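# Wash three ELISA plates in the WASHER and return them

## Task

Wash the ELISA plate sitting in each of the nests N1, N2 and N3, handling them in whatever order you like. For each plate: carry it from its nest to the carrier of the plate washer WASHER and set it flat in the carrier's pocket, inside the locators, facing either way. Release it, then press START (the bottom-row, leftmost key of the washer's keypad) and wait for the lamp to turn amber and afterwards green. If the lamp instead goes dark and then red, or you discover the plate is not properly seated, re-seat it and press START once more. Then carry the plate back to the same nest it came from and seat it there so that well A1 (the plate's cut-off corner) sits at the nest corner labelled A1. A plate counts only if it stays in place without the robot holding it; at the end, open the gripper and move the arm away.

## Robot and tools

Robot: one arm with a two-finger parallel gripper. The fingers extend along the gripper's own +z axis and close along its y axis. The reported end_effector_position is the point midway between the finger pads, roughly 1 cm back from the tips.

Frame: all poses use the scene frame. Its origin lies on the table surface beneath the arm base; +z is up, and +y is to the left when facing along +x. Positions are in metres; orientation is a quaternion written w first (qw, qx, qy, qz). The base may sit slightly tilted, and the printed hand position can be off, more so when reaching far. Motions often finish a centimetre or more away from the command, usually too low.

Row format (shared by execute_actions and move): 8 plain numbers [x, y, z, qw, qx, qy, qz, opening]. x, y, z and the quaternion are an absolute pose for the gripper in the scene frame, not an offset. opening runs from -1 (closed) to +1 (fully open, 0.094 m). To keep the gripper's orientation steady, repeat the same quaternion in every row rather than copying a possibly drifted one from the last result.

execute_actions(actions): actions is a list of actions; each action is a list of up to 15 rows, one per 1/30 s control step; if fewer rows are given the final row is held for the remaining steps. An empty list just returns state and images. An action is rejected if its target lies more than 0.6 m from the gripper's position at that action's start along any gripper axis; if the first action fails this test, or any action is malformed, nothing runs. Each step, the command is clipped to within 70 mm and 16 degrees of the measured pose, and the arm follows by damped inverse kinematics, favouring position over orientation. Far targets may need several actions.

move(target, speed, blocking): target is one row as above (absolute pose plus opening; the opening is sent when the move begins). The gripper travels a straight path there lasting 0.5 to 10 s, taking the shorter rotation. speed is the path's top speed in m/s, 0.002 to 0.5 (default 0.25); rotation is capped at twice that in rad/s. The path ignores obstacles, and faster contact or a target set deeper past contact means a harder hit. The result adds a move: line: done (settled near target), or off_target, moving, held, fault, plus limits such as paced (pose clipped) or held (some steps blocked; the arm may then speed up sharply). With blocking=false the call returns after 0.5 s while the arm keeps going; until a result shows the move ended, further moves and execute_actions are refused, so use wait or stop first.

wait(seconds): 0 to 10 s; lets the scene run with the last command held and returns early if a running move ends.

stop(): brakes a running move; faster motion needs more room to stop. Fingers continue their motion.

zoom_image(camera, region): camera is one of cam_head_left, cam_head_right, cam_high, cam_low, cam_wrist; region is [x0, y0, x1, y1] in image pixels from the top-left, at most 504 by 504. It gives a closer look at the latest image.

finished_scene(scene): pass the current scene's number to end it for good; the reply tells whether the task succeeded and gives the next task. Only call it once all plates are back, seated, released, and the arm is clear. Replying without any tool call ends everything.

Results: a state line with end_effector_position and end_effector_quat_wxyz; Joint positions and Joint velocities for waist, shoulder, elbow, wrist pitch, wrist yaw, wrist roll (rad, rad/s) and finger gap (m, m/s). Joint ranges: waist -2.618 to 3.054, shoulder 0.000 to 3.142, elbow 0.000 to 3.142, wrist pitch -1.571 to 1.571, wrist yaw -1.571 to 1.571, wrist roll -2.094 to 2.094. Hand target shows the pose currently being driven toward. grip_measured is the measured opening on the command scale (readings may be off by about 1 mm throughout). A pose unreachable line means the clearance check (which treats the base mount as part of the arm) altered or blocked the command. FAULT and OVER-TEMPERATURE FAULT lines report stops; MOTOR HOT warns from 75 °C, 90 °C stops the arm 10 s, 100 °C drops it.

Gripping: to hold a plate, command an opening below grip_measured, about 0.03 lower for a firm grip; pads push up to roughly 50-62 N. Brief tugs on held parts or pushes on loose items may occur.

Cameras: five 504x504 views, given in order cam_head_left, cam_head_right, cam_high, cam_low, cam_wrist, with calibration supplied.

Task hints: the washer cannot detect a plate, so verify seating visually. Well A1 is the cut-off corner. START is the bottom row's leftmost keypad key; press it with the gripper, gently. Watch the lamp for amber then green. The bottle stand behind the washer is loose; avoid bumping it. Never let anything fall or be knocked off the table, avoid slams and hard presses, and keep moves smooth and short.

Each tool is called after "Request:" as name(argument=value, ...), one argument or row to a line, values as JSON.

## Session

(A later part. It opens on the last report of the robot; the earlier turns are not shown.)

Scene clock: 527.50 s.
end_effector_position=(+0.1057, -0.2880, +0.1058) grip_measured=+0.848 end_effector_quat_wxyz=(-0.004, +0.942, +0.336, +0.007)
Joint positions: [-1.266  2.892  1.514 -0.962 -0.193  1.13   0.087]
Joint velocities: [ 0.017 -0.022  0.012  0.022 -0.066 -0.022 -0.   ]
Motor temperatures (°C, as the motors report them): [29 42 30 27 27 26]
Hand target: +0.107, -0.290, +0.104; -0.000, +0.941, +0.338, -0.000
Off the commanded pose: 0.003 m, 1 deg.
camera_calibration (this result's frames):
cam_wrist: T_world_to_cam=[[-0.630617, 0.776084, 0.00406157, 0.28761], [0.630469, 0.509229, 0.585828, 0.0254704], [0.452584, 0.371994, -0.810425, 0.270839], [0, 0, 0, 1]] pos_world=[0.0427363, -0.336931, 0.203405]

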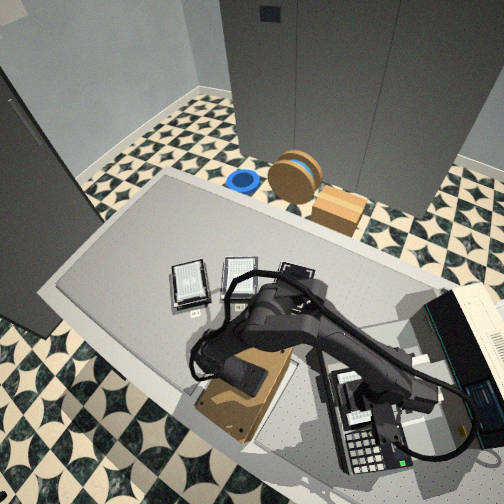

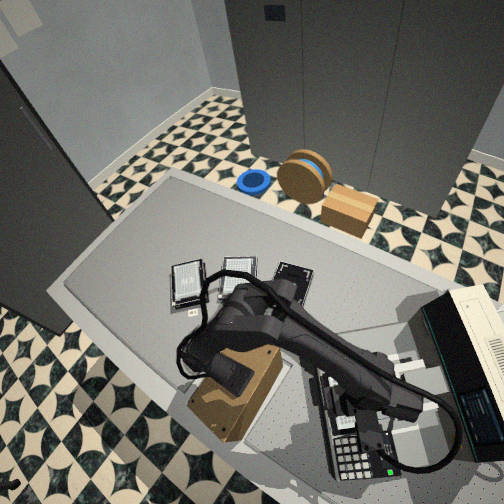

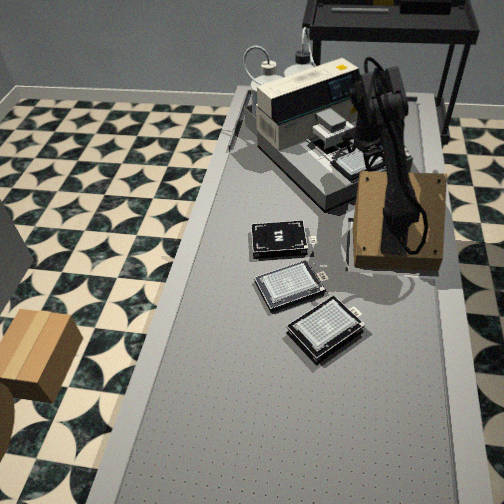

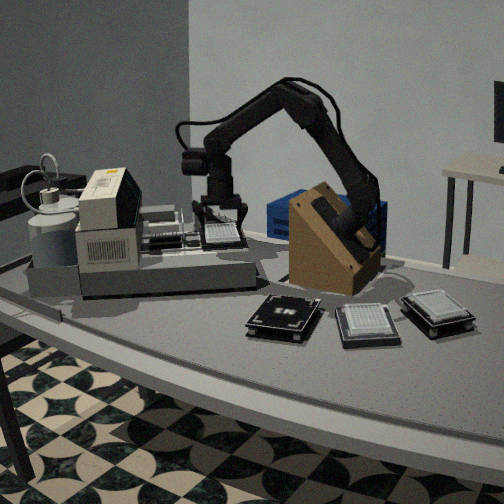

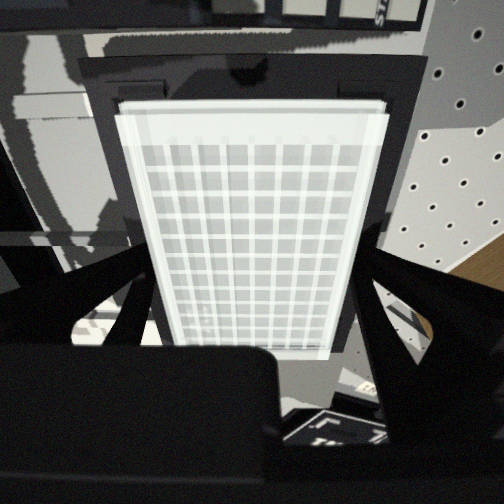

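Ratio 0.787: seated.

Request:
execute_actions(
  actions=[
    [[0.107,-0.29,0.104,0,0.941,0.338,0,1]],
  ],
)

Request:
move(
  target=[0.106,-0.2896,0.18,0,0.941,0.338,0,1],
  speed=0.1,
)

Request:
move(
  target=[0,-0.312,0.15,0,0.43,0.903,0,-1],
  speed=0.3,
)

Request:
move(
  target=[0.007,-0.311,0.103,0,0.43,0.903,0,-1],
  speed=0.05,
)

Request:
move(
  target=[0.007,-0.308,0.085,0,0.43,0.903,0,-1],
  speed=0.015,
)

Request:
move(
  target=[0.007,-0.31,0.17,0,0.43,0.903,0,-1],
  speed=0.12,
)

Request:
move(
  target=[0.11,-0.291,0.19,0,0.942,0.335,0,1],
  speed=0.3,
)

Request:
wait(
  seconds=10,
)

Request:
wait(
  seconds=10,
)

Scene clock: 535.37 s.
end_effector_position=(+0.1057, -0.2880, +0.1058) grip_measured=+1.000 end_effector_quat_wxyz=(-0.004, +0.942, +0.336, +0.007)
Joint positions: [-1.266  2.892  1.514 -0.962 -0.193  1.131  0.094]
Joint velocities: [-0.007 -0.007  0.007  0.007  0.037  0.037  0.   ]
Motor temperatures (°C, as the motors report them): [28 43 30 27 27 26]
Hand target: +0.107, -0.290, +0.104; -0.000, +0.941, +0.338, -0.000
Off the commanded pose: 0.003 m, 1 deg.
camera_calibration (this result's frames):
cam_wrist: T_world_to_cam=[[-0.630321, 0.776324, 0.00406753, 0.287648], [0.630665, 0.508987, 0.585827, 0.0253798], [0.452722, 0.371824, -0.810426, 0.270776], [0, 0, 0, 1]] pos_world=[0.0427181, -0.336907, 0.203405]

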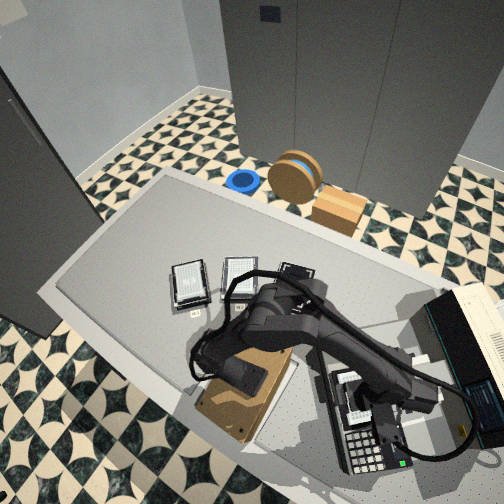

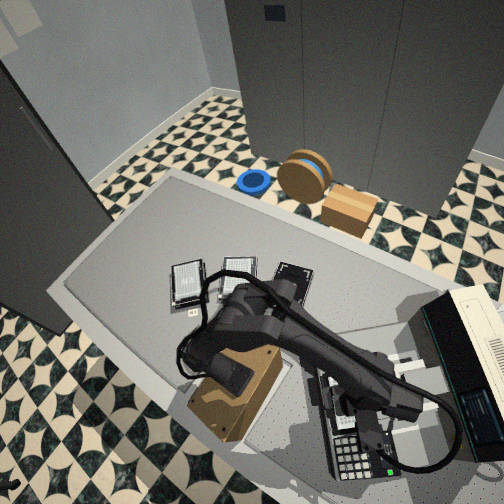

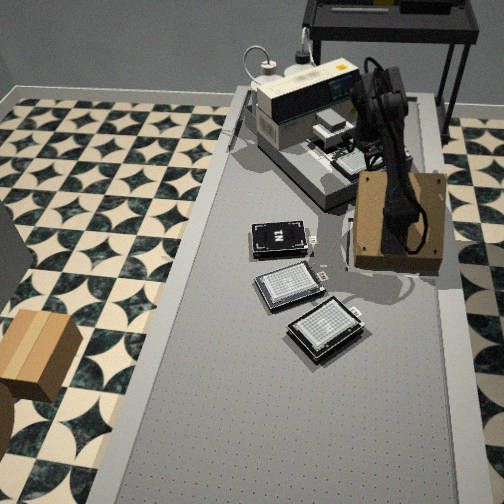

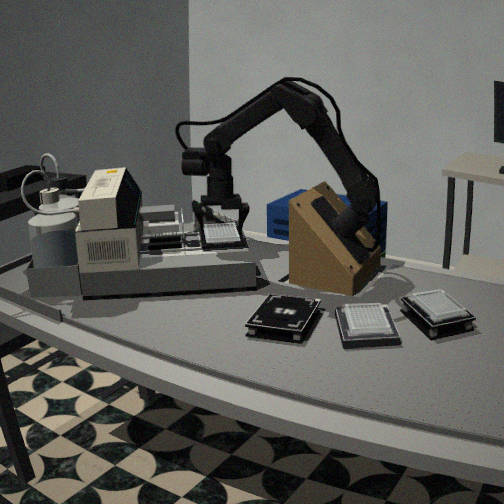

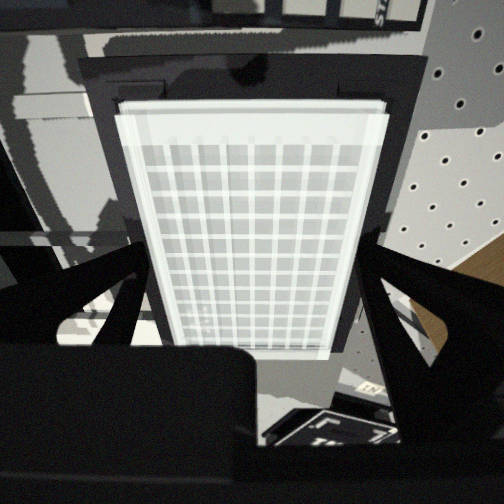

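Scene clock: 536.70 s.
end_effector_position=(+0.1095, -0.2859, +0.1623) grip_measured=+1.000 end_effector_quat_wxyz=(-0.017, +0.942, +0.336, +0.006)
Joint positions: [-1.28   2.852  1.684 -1.199 -0.179  1.115  0.094]
Joint velocities: [-0.022 -0.007  0.007 -0.022  0.037 -0.022  0.   ]
Motor temperatures (°C, as the motors report them): [28 43 30 27 27 26]
Hand target: +0.107, -0.291, +0.180; +0.000, +0.941, +0.338, +0.000
Off the commanded pose: 0.018 m, 2 deg.
move: off_target
camera_calibration (this result's frames):
cam_wrist: T_world_to_cam=[[-0.630708, 0.775495, 0.0285436, 0.284], [0.636175, 0.495635, 0.591293, -0.0165156], [0.444398, 0.391092, -0.805951, 0.319754], [0, 0, 0, 1]] pos_world=[0.0475297, -0.337109, 0.259366]

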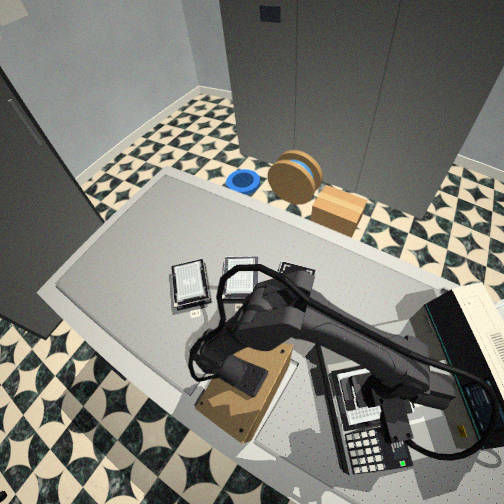

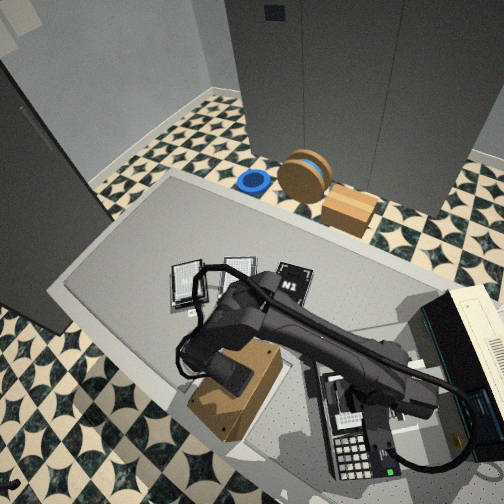

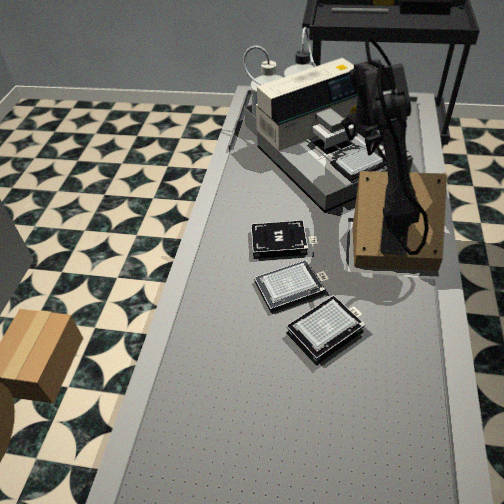

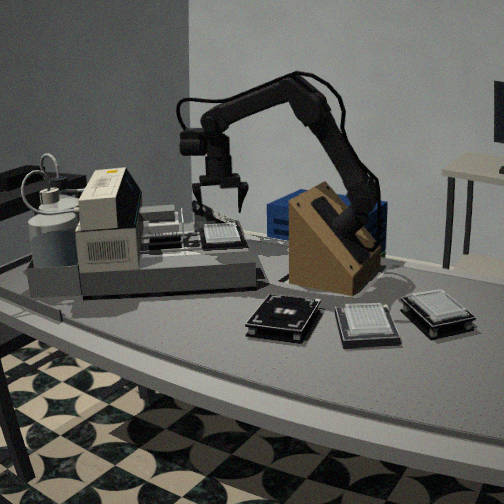

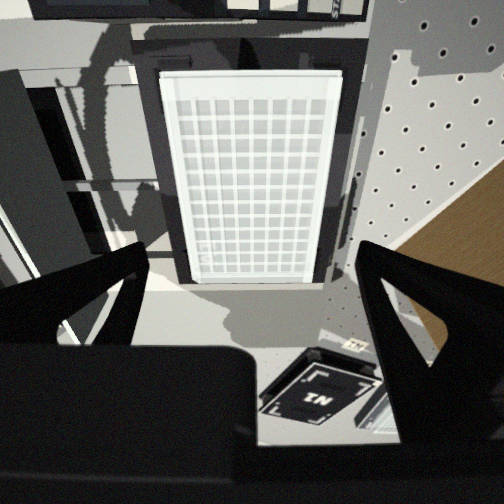

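Scene clock: 539.93 s.
end_effector_position=(+0.0042, -0.3056, +0.1501) grip_measured=-0.983 end_effector_quat_wxyz=(-0.006, +0.429, +0.903, +0.012)
Joint positions: [-1.568  2.884  1.653 -1.143  0.029 -0.654  0.001]
Joint velocities: [-0.002  0.007  0.002  0.037  0.007  0.007 -0.   ]
Motor temperatures (°C, as the motors report them): [28 43 30 27 27 26]
Hand target: +0.003, -0.312, +0.151; +0.002, +0.427, +0.904, +0.002
Off the commanded pose: 0.008 m, 2 deg.
move: done
camera_calibration (this result's frames):
cam_wrist: T_world_to_cam=[[-0.777123, -0.629136, -0.0163549, -0.18864], [-0.51546, 0.621367, 0.590088, 0.110936], [-0.361084, 0.467001, -0.807173, 0.39121], [0, 0, 0, 1]] pos_world=[0.0518463, -0.370308, 0.247226]

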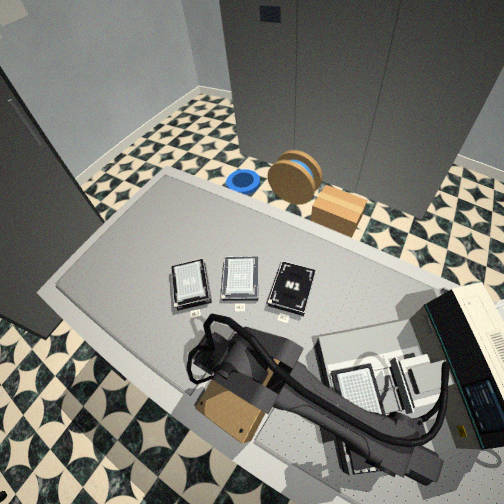

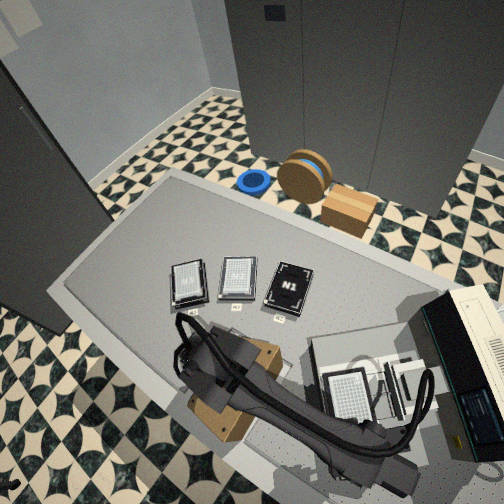

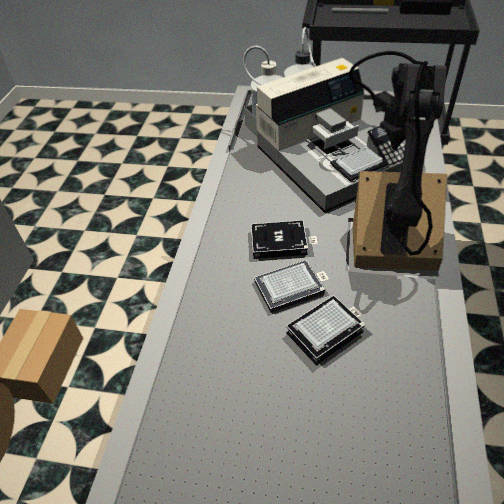

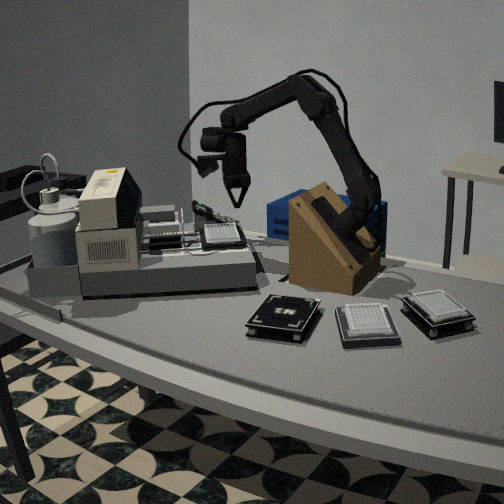

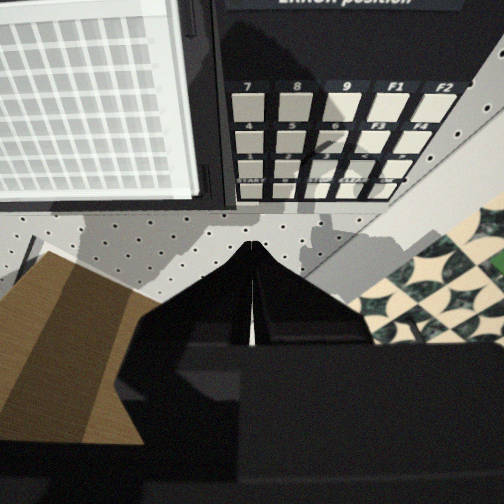

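Scene clock: 541.37 s.
end_effector_position=(+0.0056, -0.3057, +0.1040) grip_measured=-0.983 end_effector_quat_wxyz=(-0.004, +0.429, +0.903, +0.009)
Joint positions: [-1.568  2.93   1.535 -0.97   0.029 -0.654  0.001]
Joint velocities: [-0.017  0.002  0.017  0.022 -0.051 -0.007 -0.   ]
Motor temperatures (°C, as the motors report them): [28 43 30 27 27 26]
Hand target: +0.007, -0.310, +0.103; -0.000, +0.430, +0.903, +0.000
Off the commanded pose: 0.006 m, 1 deg.
move: done
camera_calibration (this result's frames):
cam_wrist: T_world_to_cam=[[-0.777034, -0.629354, -0.0115119, -0.188947], [-0.515691, 0.625999, 0.584968, 0.140908], [-0.360945, 0.460476, -0.810975, 0.352964], [0, 0, 0, 1]] pos_world=[0.0532475, -0.369655, 0.201643]

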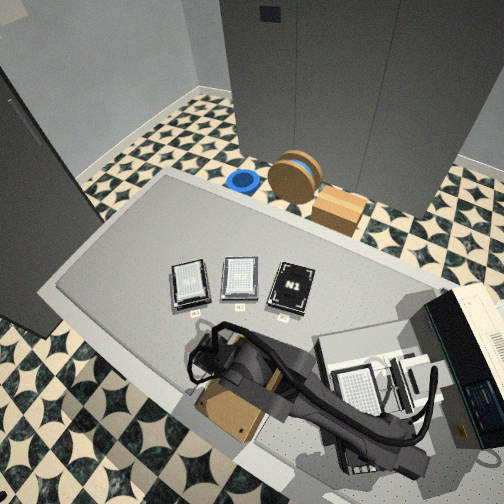

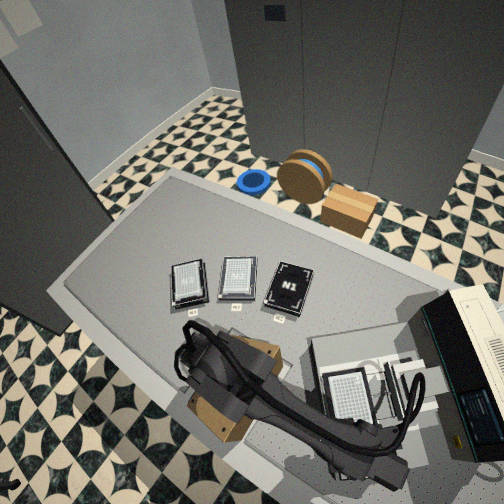

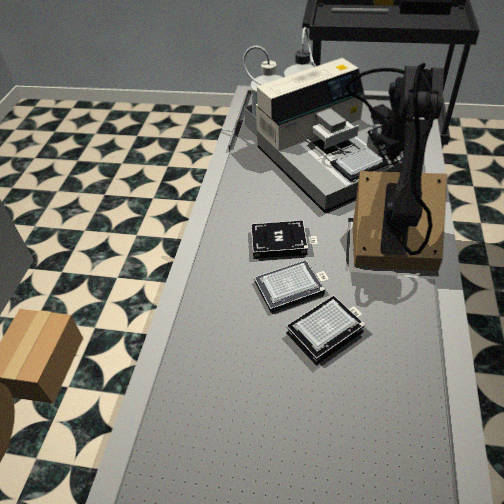

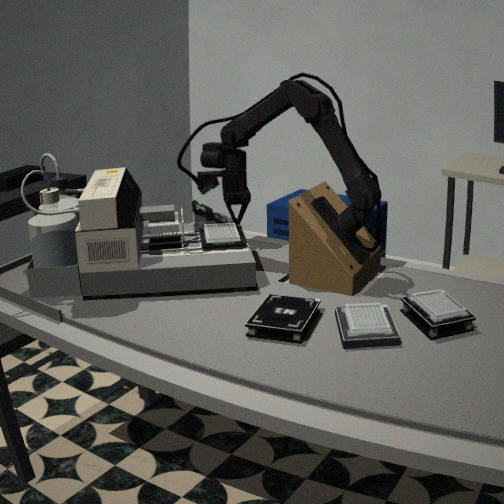

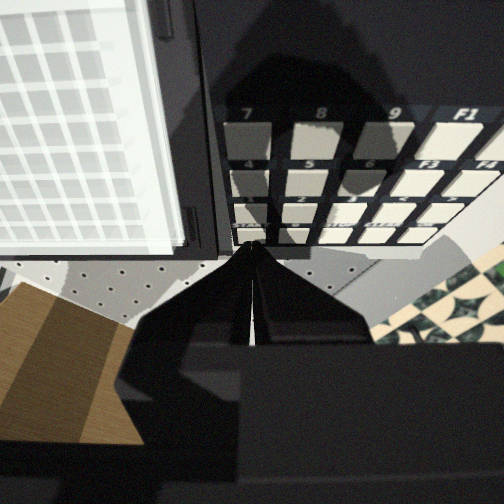

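Scene clock: 542.87 s.
end_effector_position=(+0.0044, -0.3027, +0.0956) grip_measured=-0.983 end_effector_quat_wxyz=(-0.007, +0.429, +0.903, +0.006)
Joint positions: [-1.568  2.93   1.498 -0.932  0.037 -0.654  0.001]
Joint velocities: [ 0.007 -0.022 -0.007 -0.022  0.007 -0.007 -0.001]
Motor temperatures (°C, as the motors report them): [28 43 30 27 27 26]
Hand target: +0.007, -0.307, +0.085; -0.000, +0.430, +0.903, +0.000
Off the commanded pose: 0.012 m, 1 deg.
move: off_target
camera_calibration (this result's frames):
cam_wrist: T_world_to_cam=[[-0.77704, -0.629439, -0.00398204, -0.188864], [-0.511086, 0.627215, 0.587702, 0.143379], [-0.367425, 0.458703, -0.809068, 0.343588], [0, 0, 0, 1]] pos_world=[0.0527672, -0.366412, 0.19297]

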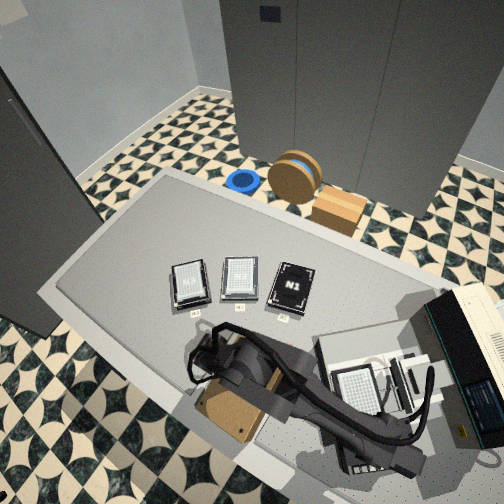

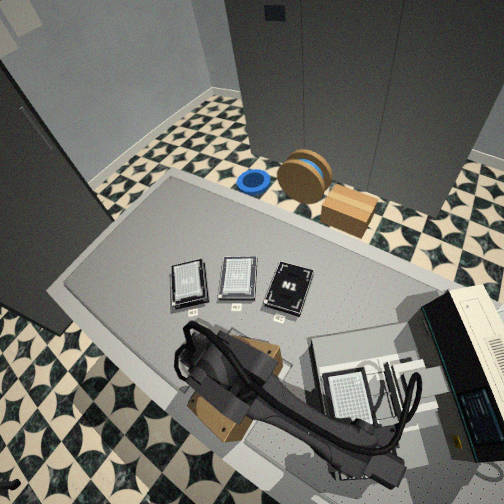

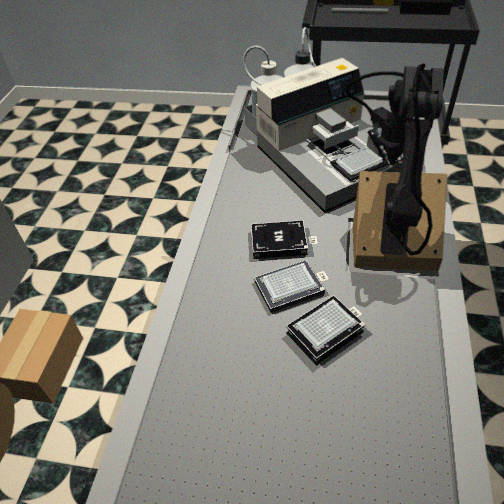

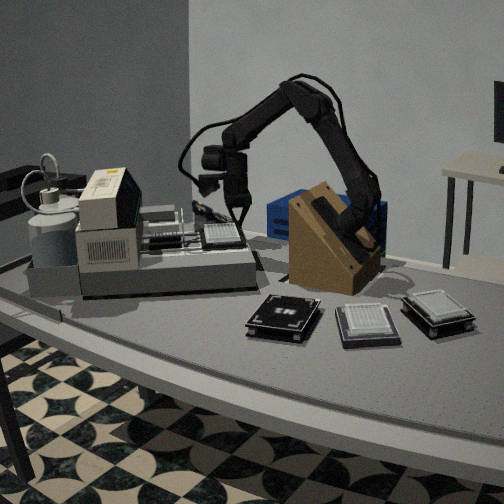

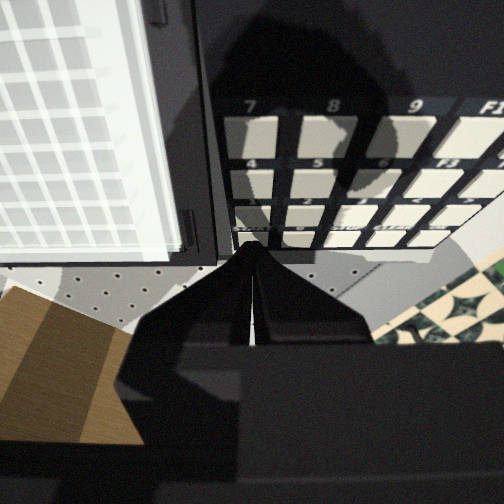

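Scene clock: 544.10 s.
end_effector_position=(+0.0028, -0.3062, +0.1535) grip_measured=-0.983 end_effector_quat_wxyz=(-0.011, +0.430, +0.903, +0.014)
Joint positions: [-1.568  2.891  1.677 -1.168  0.037 -0.65   0.001]
Joint velocities: [ 0.007  0.007 -0.007  0.007  0.022 -0.037 -0.   ]
Motor temperatures (°C, as the motors report them): [28 43 30 27 27 26]
Hand target: +0.008, -0.311, +0.169; +0.000, +0.430, +0.903, -0.000
Off the commanded pose: 0.017 m, 2 deg.
move: off_target
camera_calibration (this result's frames):
cam_wrist: T_world_to_cam=[[-0.779109, -0.626707, -0.0150982, -0.18947], [-0.509114, 0.6185, 0.598549, 0.106411], [-0.365777, 0.474021, -0.800944, 0.394912], [0, 0, 0, 1]] pos_world=[0.0510073, -0.371754, 0.249749]

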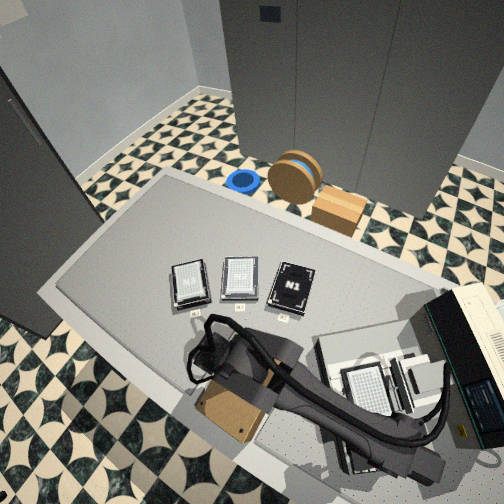

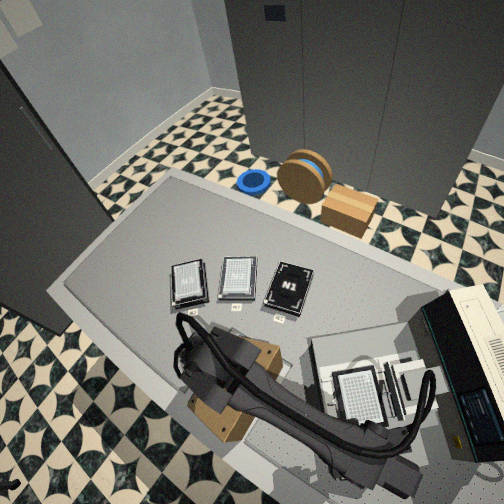

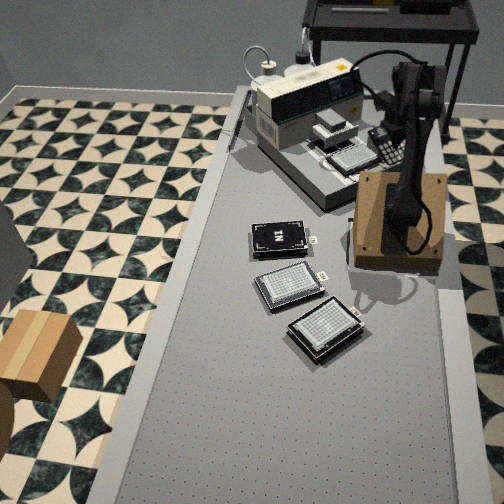

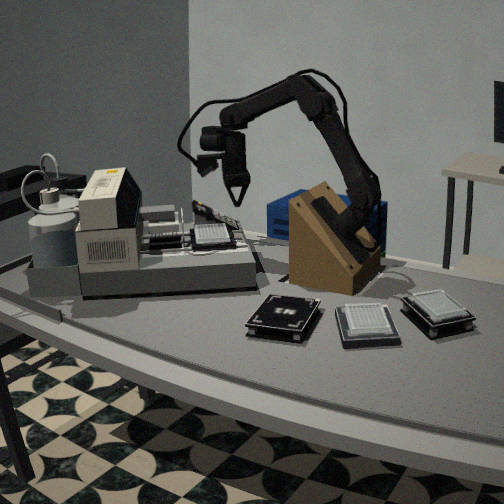

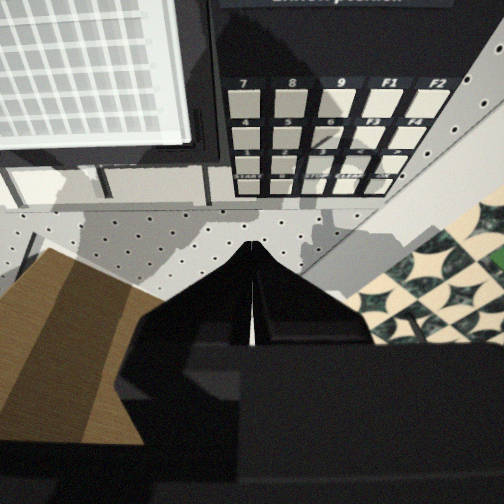

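Scene clock: 547.37 s.
end_effector_position=(+0.1026, -0.2869, +0.1683) grip_measured=+1.000 end_effector_quat_wxyz=(-0.022, +0.943, +0.331, +0.003)
Joint positions: [-1.298  2.858  1.713 -1.235 -0.159  1.112  0.094]
Joint velocities: [-0.002  0.002 -0.002  0.022 -0.007  0.081  0.   ]
Motor temperatures (°C, as the motors report them): [28 44 31 27 27 26]
Hand target: +0.108, -0.291, +0.188; -0.000, +0.943, +0.332, -0.003
Off the commanded pose: 0.023 m, 3 deg.
move: off_target
camera_calibration (this result's frames):
cam_wrist: T_world_to_cam=[[-0.621755, 0.782124, 0.0412604, 0.279123], [0.64704, 0.483257, 0.589748, -0.0194953], [0.441317, 0.393376, -0.806533, 0.329139], [0, 0, 0, 1]] pos_world=[0.0409059, -0.338363, 0.265442]

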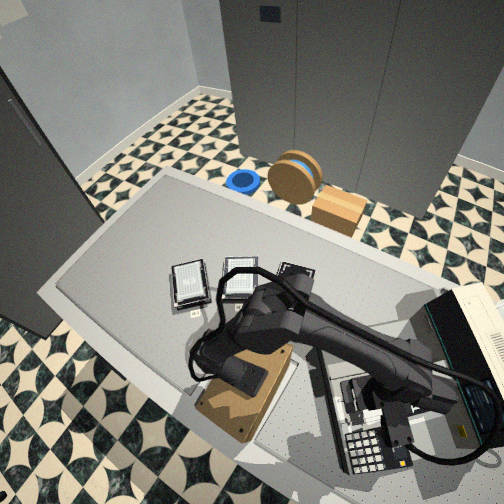

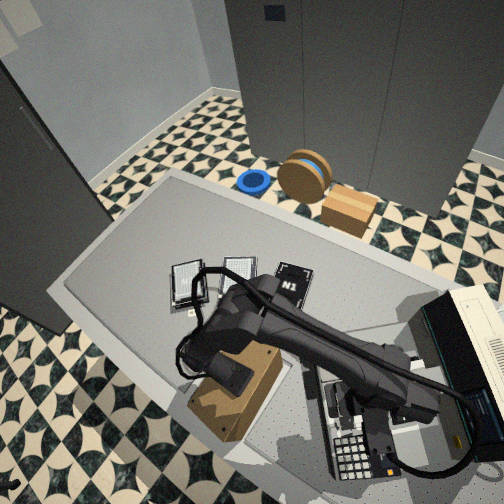

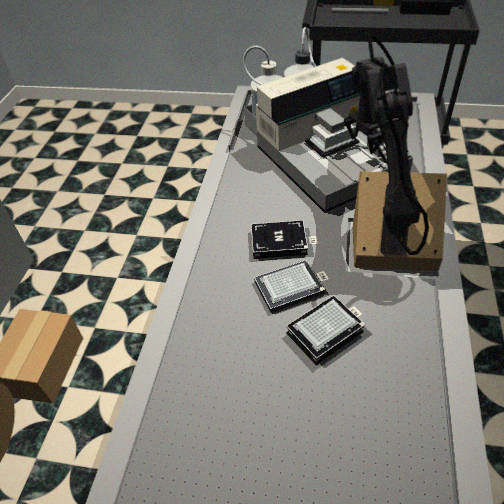

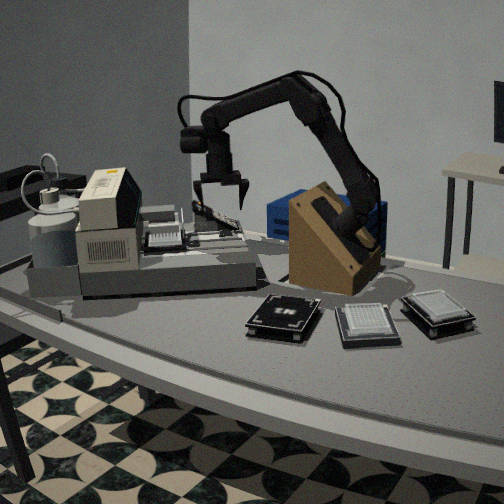

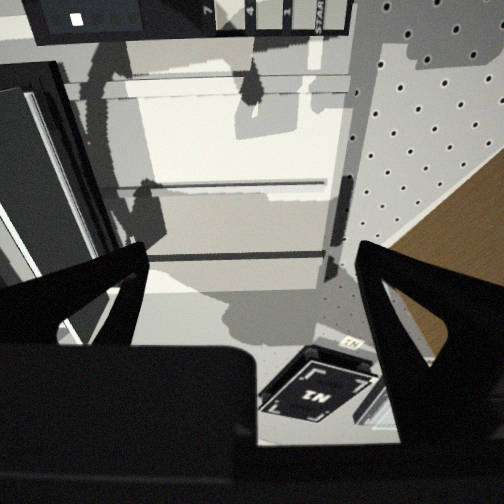

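Scene clock: 557.37 s.
end_effector_position=(+0.1025, -0.2868, +0.1683) grip_measured=+1.000 end_effector_quat_wxyz=(-0.023, +0.944, +0.330, +0.003)
Joint positions: [-1.298  2.858  1.713 -1.235 -0.159  1.115  0.094]
Joint velocities: [-0.007 -0.002  0.002 -0.037 -0.037  0.007  0.   ]
Motor temperatures (°C, as the motors report them): [28 46 32 27 27 26]
Hand target: +0.108, -0.291, +0.188; -0.000, +0.943, +0.332, -0.003
Off the commanded pose: 0.023 m, 3 deg.
wait: 10.00 s; at rest by 0.17 s
camera_calibration (this result's frames):
cam_wrist: T_world_to_cam=[[-0.619611, 0.783803, 0.0416562, 0.279234], [0.648475, 0.481287, 0.589783, -0.0202472], [0.442225, 0.392449, -0.806487, 0.328749], [0, 0, 0, 1]] pos_world=[0.0407653, -0.338137, 0.265441]

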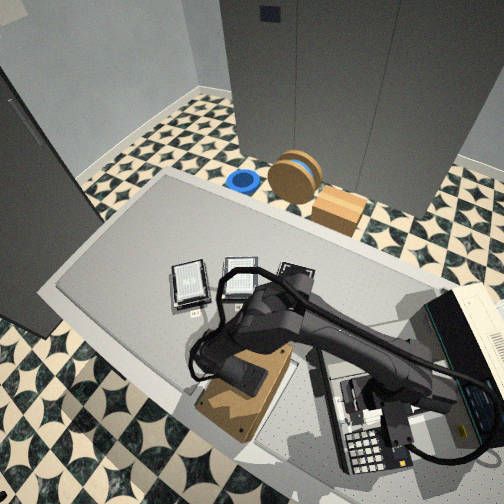

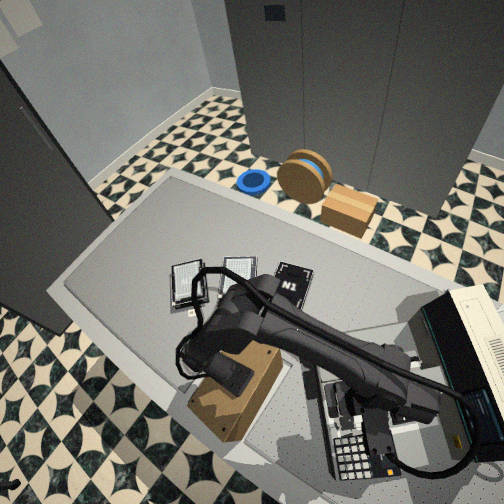

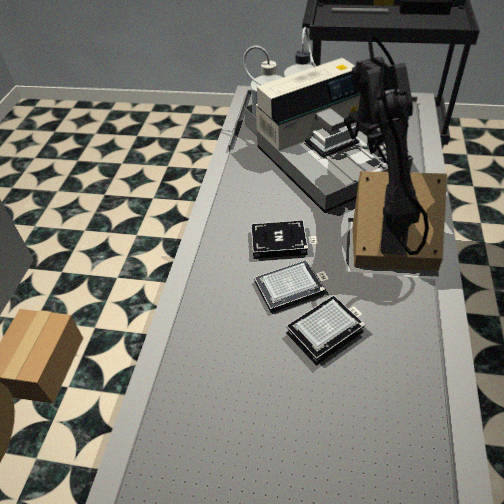

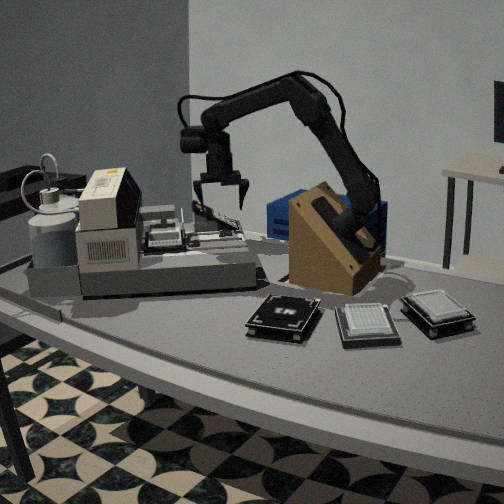

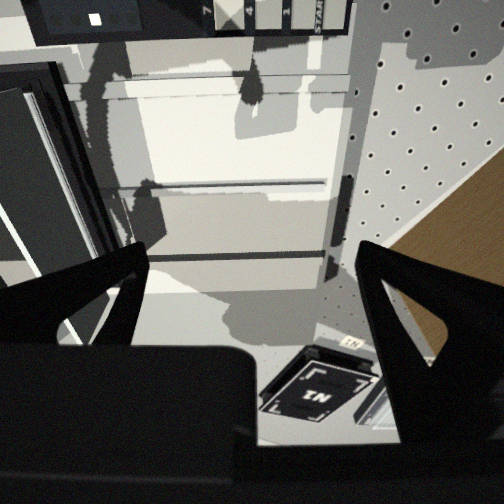

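Scene clock: 567.37 s.
end_effector_position=(+0.1025, -0.2868, +0.1683) grip_measured=+1.000 end_effector_quat_wxyz=(-0.023, +0.944, +0.330, +0.003)
Joint positions: [-1.298  2.858  1.713 -1.235 -0.159  1.115  0.094]
Joint velocities: [ 0.007 -0.022  0.002 -0.007 -0.066  0.037  0.   ]
Motor temperatures (°C, as the motors report them): [28 47 32 27 27 26]
Hand target: +0.108, -0.291, +0.188; -0.000, +0.943, +0.332, -0.003
Off the commanded pose: 0.023 m, 3 deg.
wait: 10.00 s; at rest by 0.17 s
camera_calibration (this result's frames):
cam_wrist: T_world_to_cam=[[-0.619611, 0.783803, 0.0416562, 0.279234], [0.648475, 0.481287, 0.589783, -0.0202472], [0.442225, 0.392449, -0.806487, 0.328749], [0, 0, 0, 1]] pos_world=[0.0407653, -0.338137, 0.265441]

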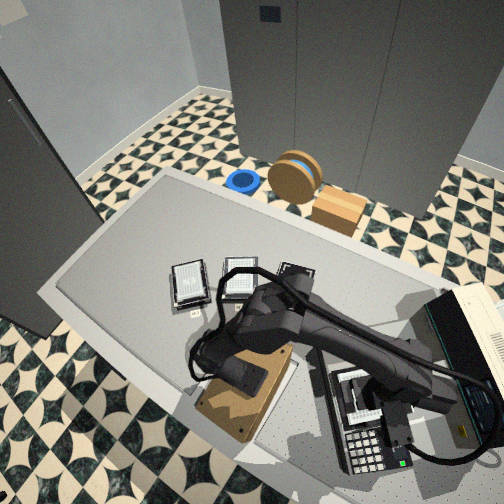

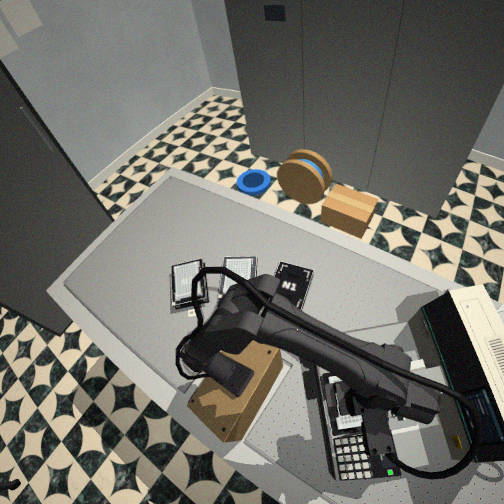

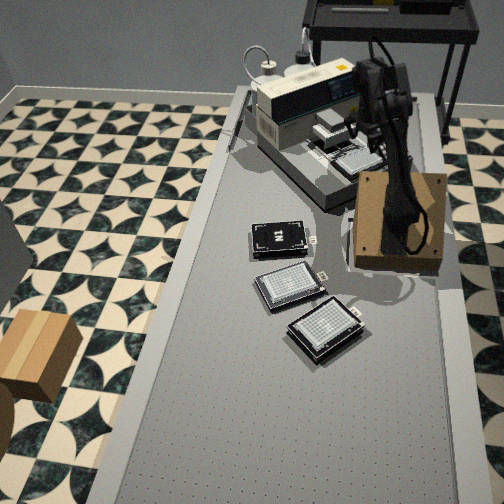

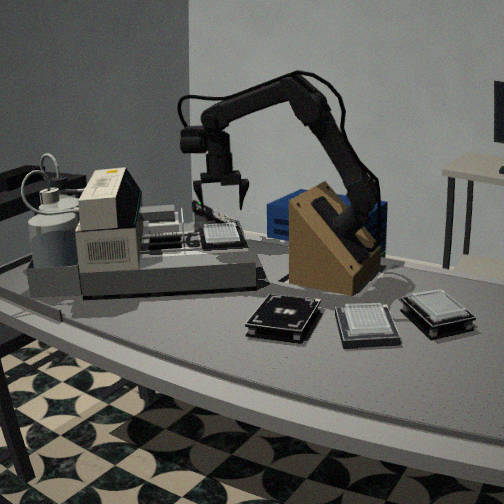

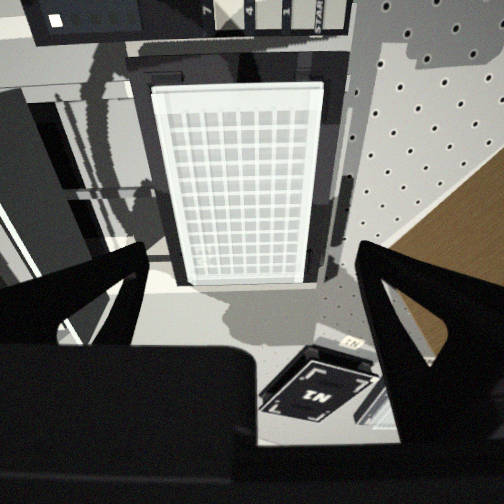

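Green.

Request:
move(
  target=[0.110,-0.2905,0.122,0,0.941,0.338,0,1],
  speed=0.04,
)

Request:
move(
  target=[0.1085,-0.2897,0.102,0,0.941,0.338,0,1],
  speed=0.03,
)

Scene clock: 572.67 s.
end_effector_position=(+0.1076, -0.2872, +0.1244) grip_measured=+1.000 end_effector_quat_wxyz=(-0.005, +0.941, +0.337, +0.004)
Joint positions: [-1.266  2.868  1.555 -1.029 -0.186  1.128  0.094]
Joint velocities: [ 0.002  0.002 -0.017  0.037 -0.022 -0.051  0.   ]
Motor temperatures (°C, as the motors report them): [28 47 32 27 27 26]
Hand target: +0.109, -0.289, +0.122; -0.000, +0.941, +0.338, -0.000
Off the commanded pose: 0.005 m, 1 deg.
move: done
camera_calibration (this result's frames):
cam_wrist: T_world_to_cam=[[-0.631927, 0.774981, 0.00848726, 0.287442], [0.633563, 0.510244, 0.581592, 0.0134437], [0.446392, 0.372901, -0.813436, 0.286042], [0, 0, 0, 1]] pos_world=[0.0454378, -0.336287, 0.222419]

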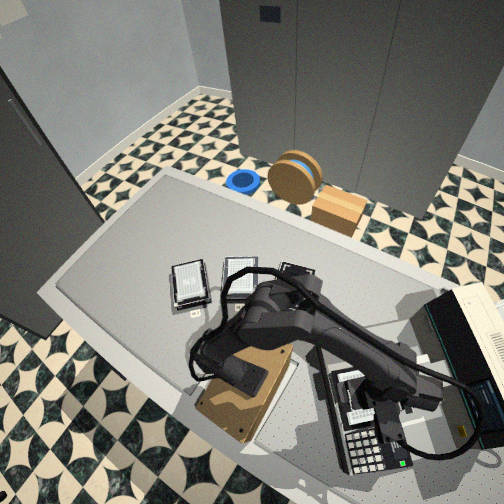

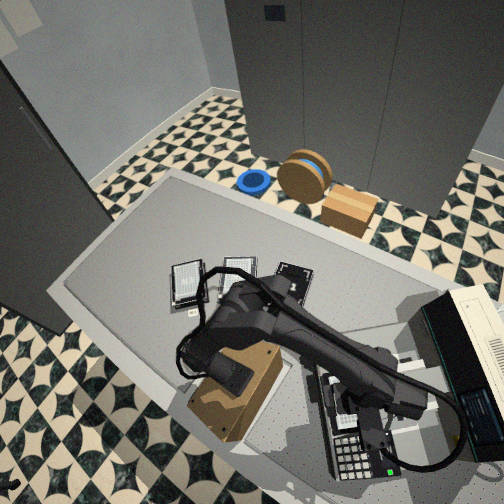

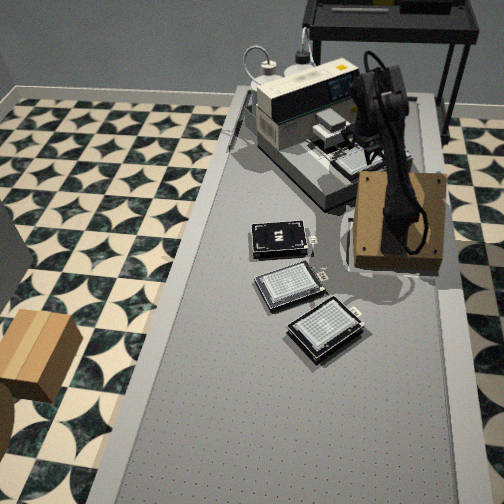

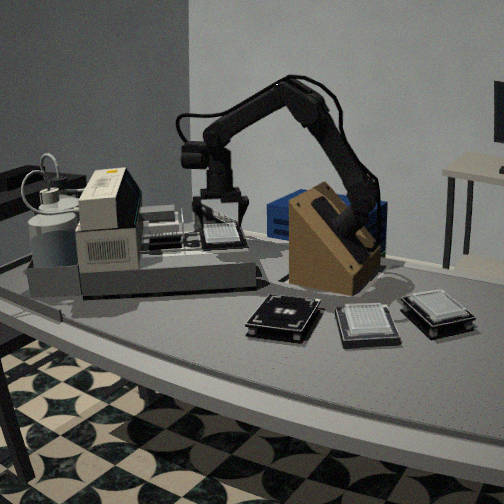

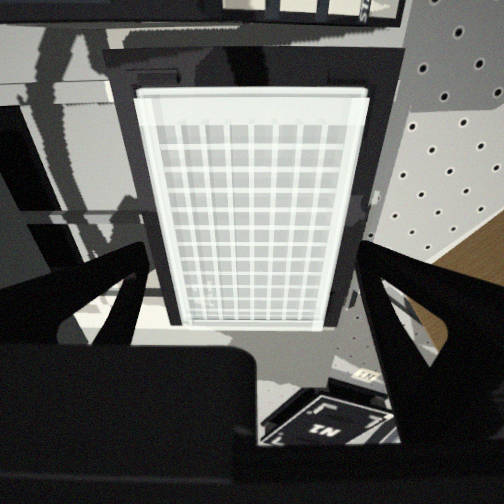

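Scene clock: 573.77 s.
end_effector_position=(+0.1070, -0.2872, +0.1048) grip_measured=+1.000 end_effector_quat_wxyz=(-0.005, +0.941, +0.338, +0.004)
Joint positions: [-1.258  2.892  1.511 -0.959 -0.193  1.133  0.094]
Joint velocities: [-0.012  0.012 -0.027  0.007 -0.007 -0.081  0.   ]
Motor temperatures (°C, as the motors report them): [28 47 32 27 27 26]
Hand target: +0.108, -0.289, +0.102; -0.000, +0.941, +0.338, -0.000
Off the commanded pose: 0.004 m, 1 deg.
move: done
camera_calibration (this result's frames):
cam_wrist: T_world_to_cam=[[-0.632649, 0.774402, 0.00753651, 0.287215], [0.632618, 0.511155, 0.581821, 0.0255989], [0.446711, 0.372856, -0.813282, 0.270306], [0, 0, 0, 1]] pos_world=[0.044763, -0.33629, 0.202777]

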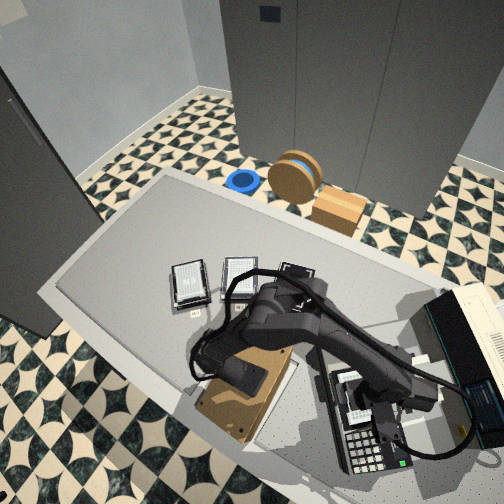

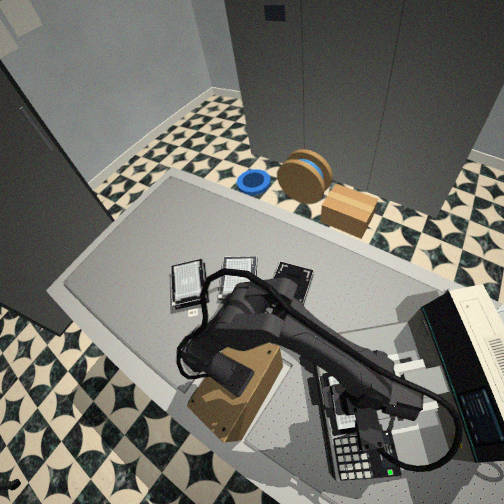

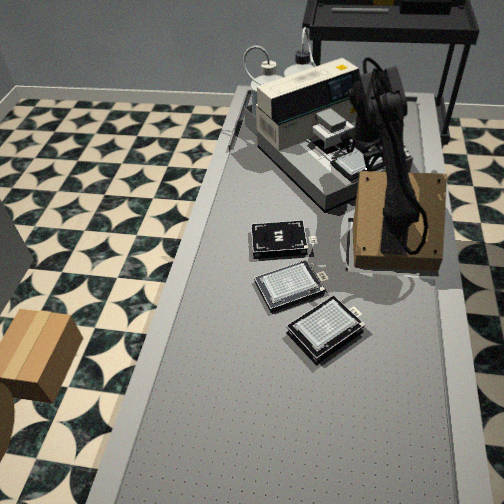

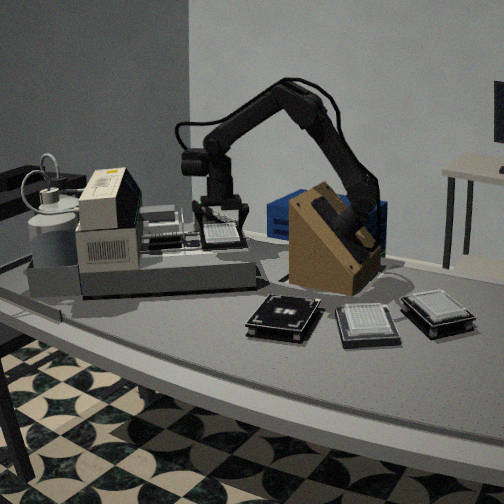

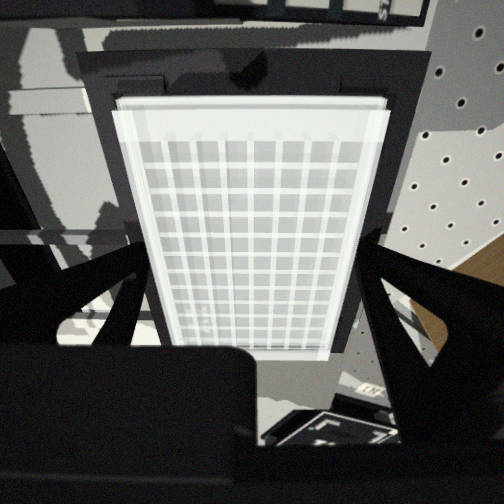

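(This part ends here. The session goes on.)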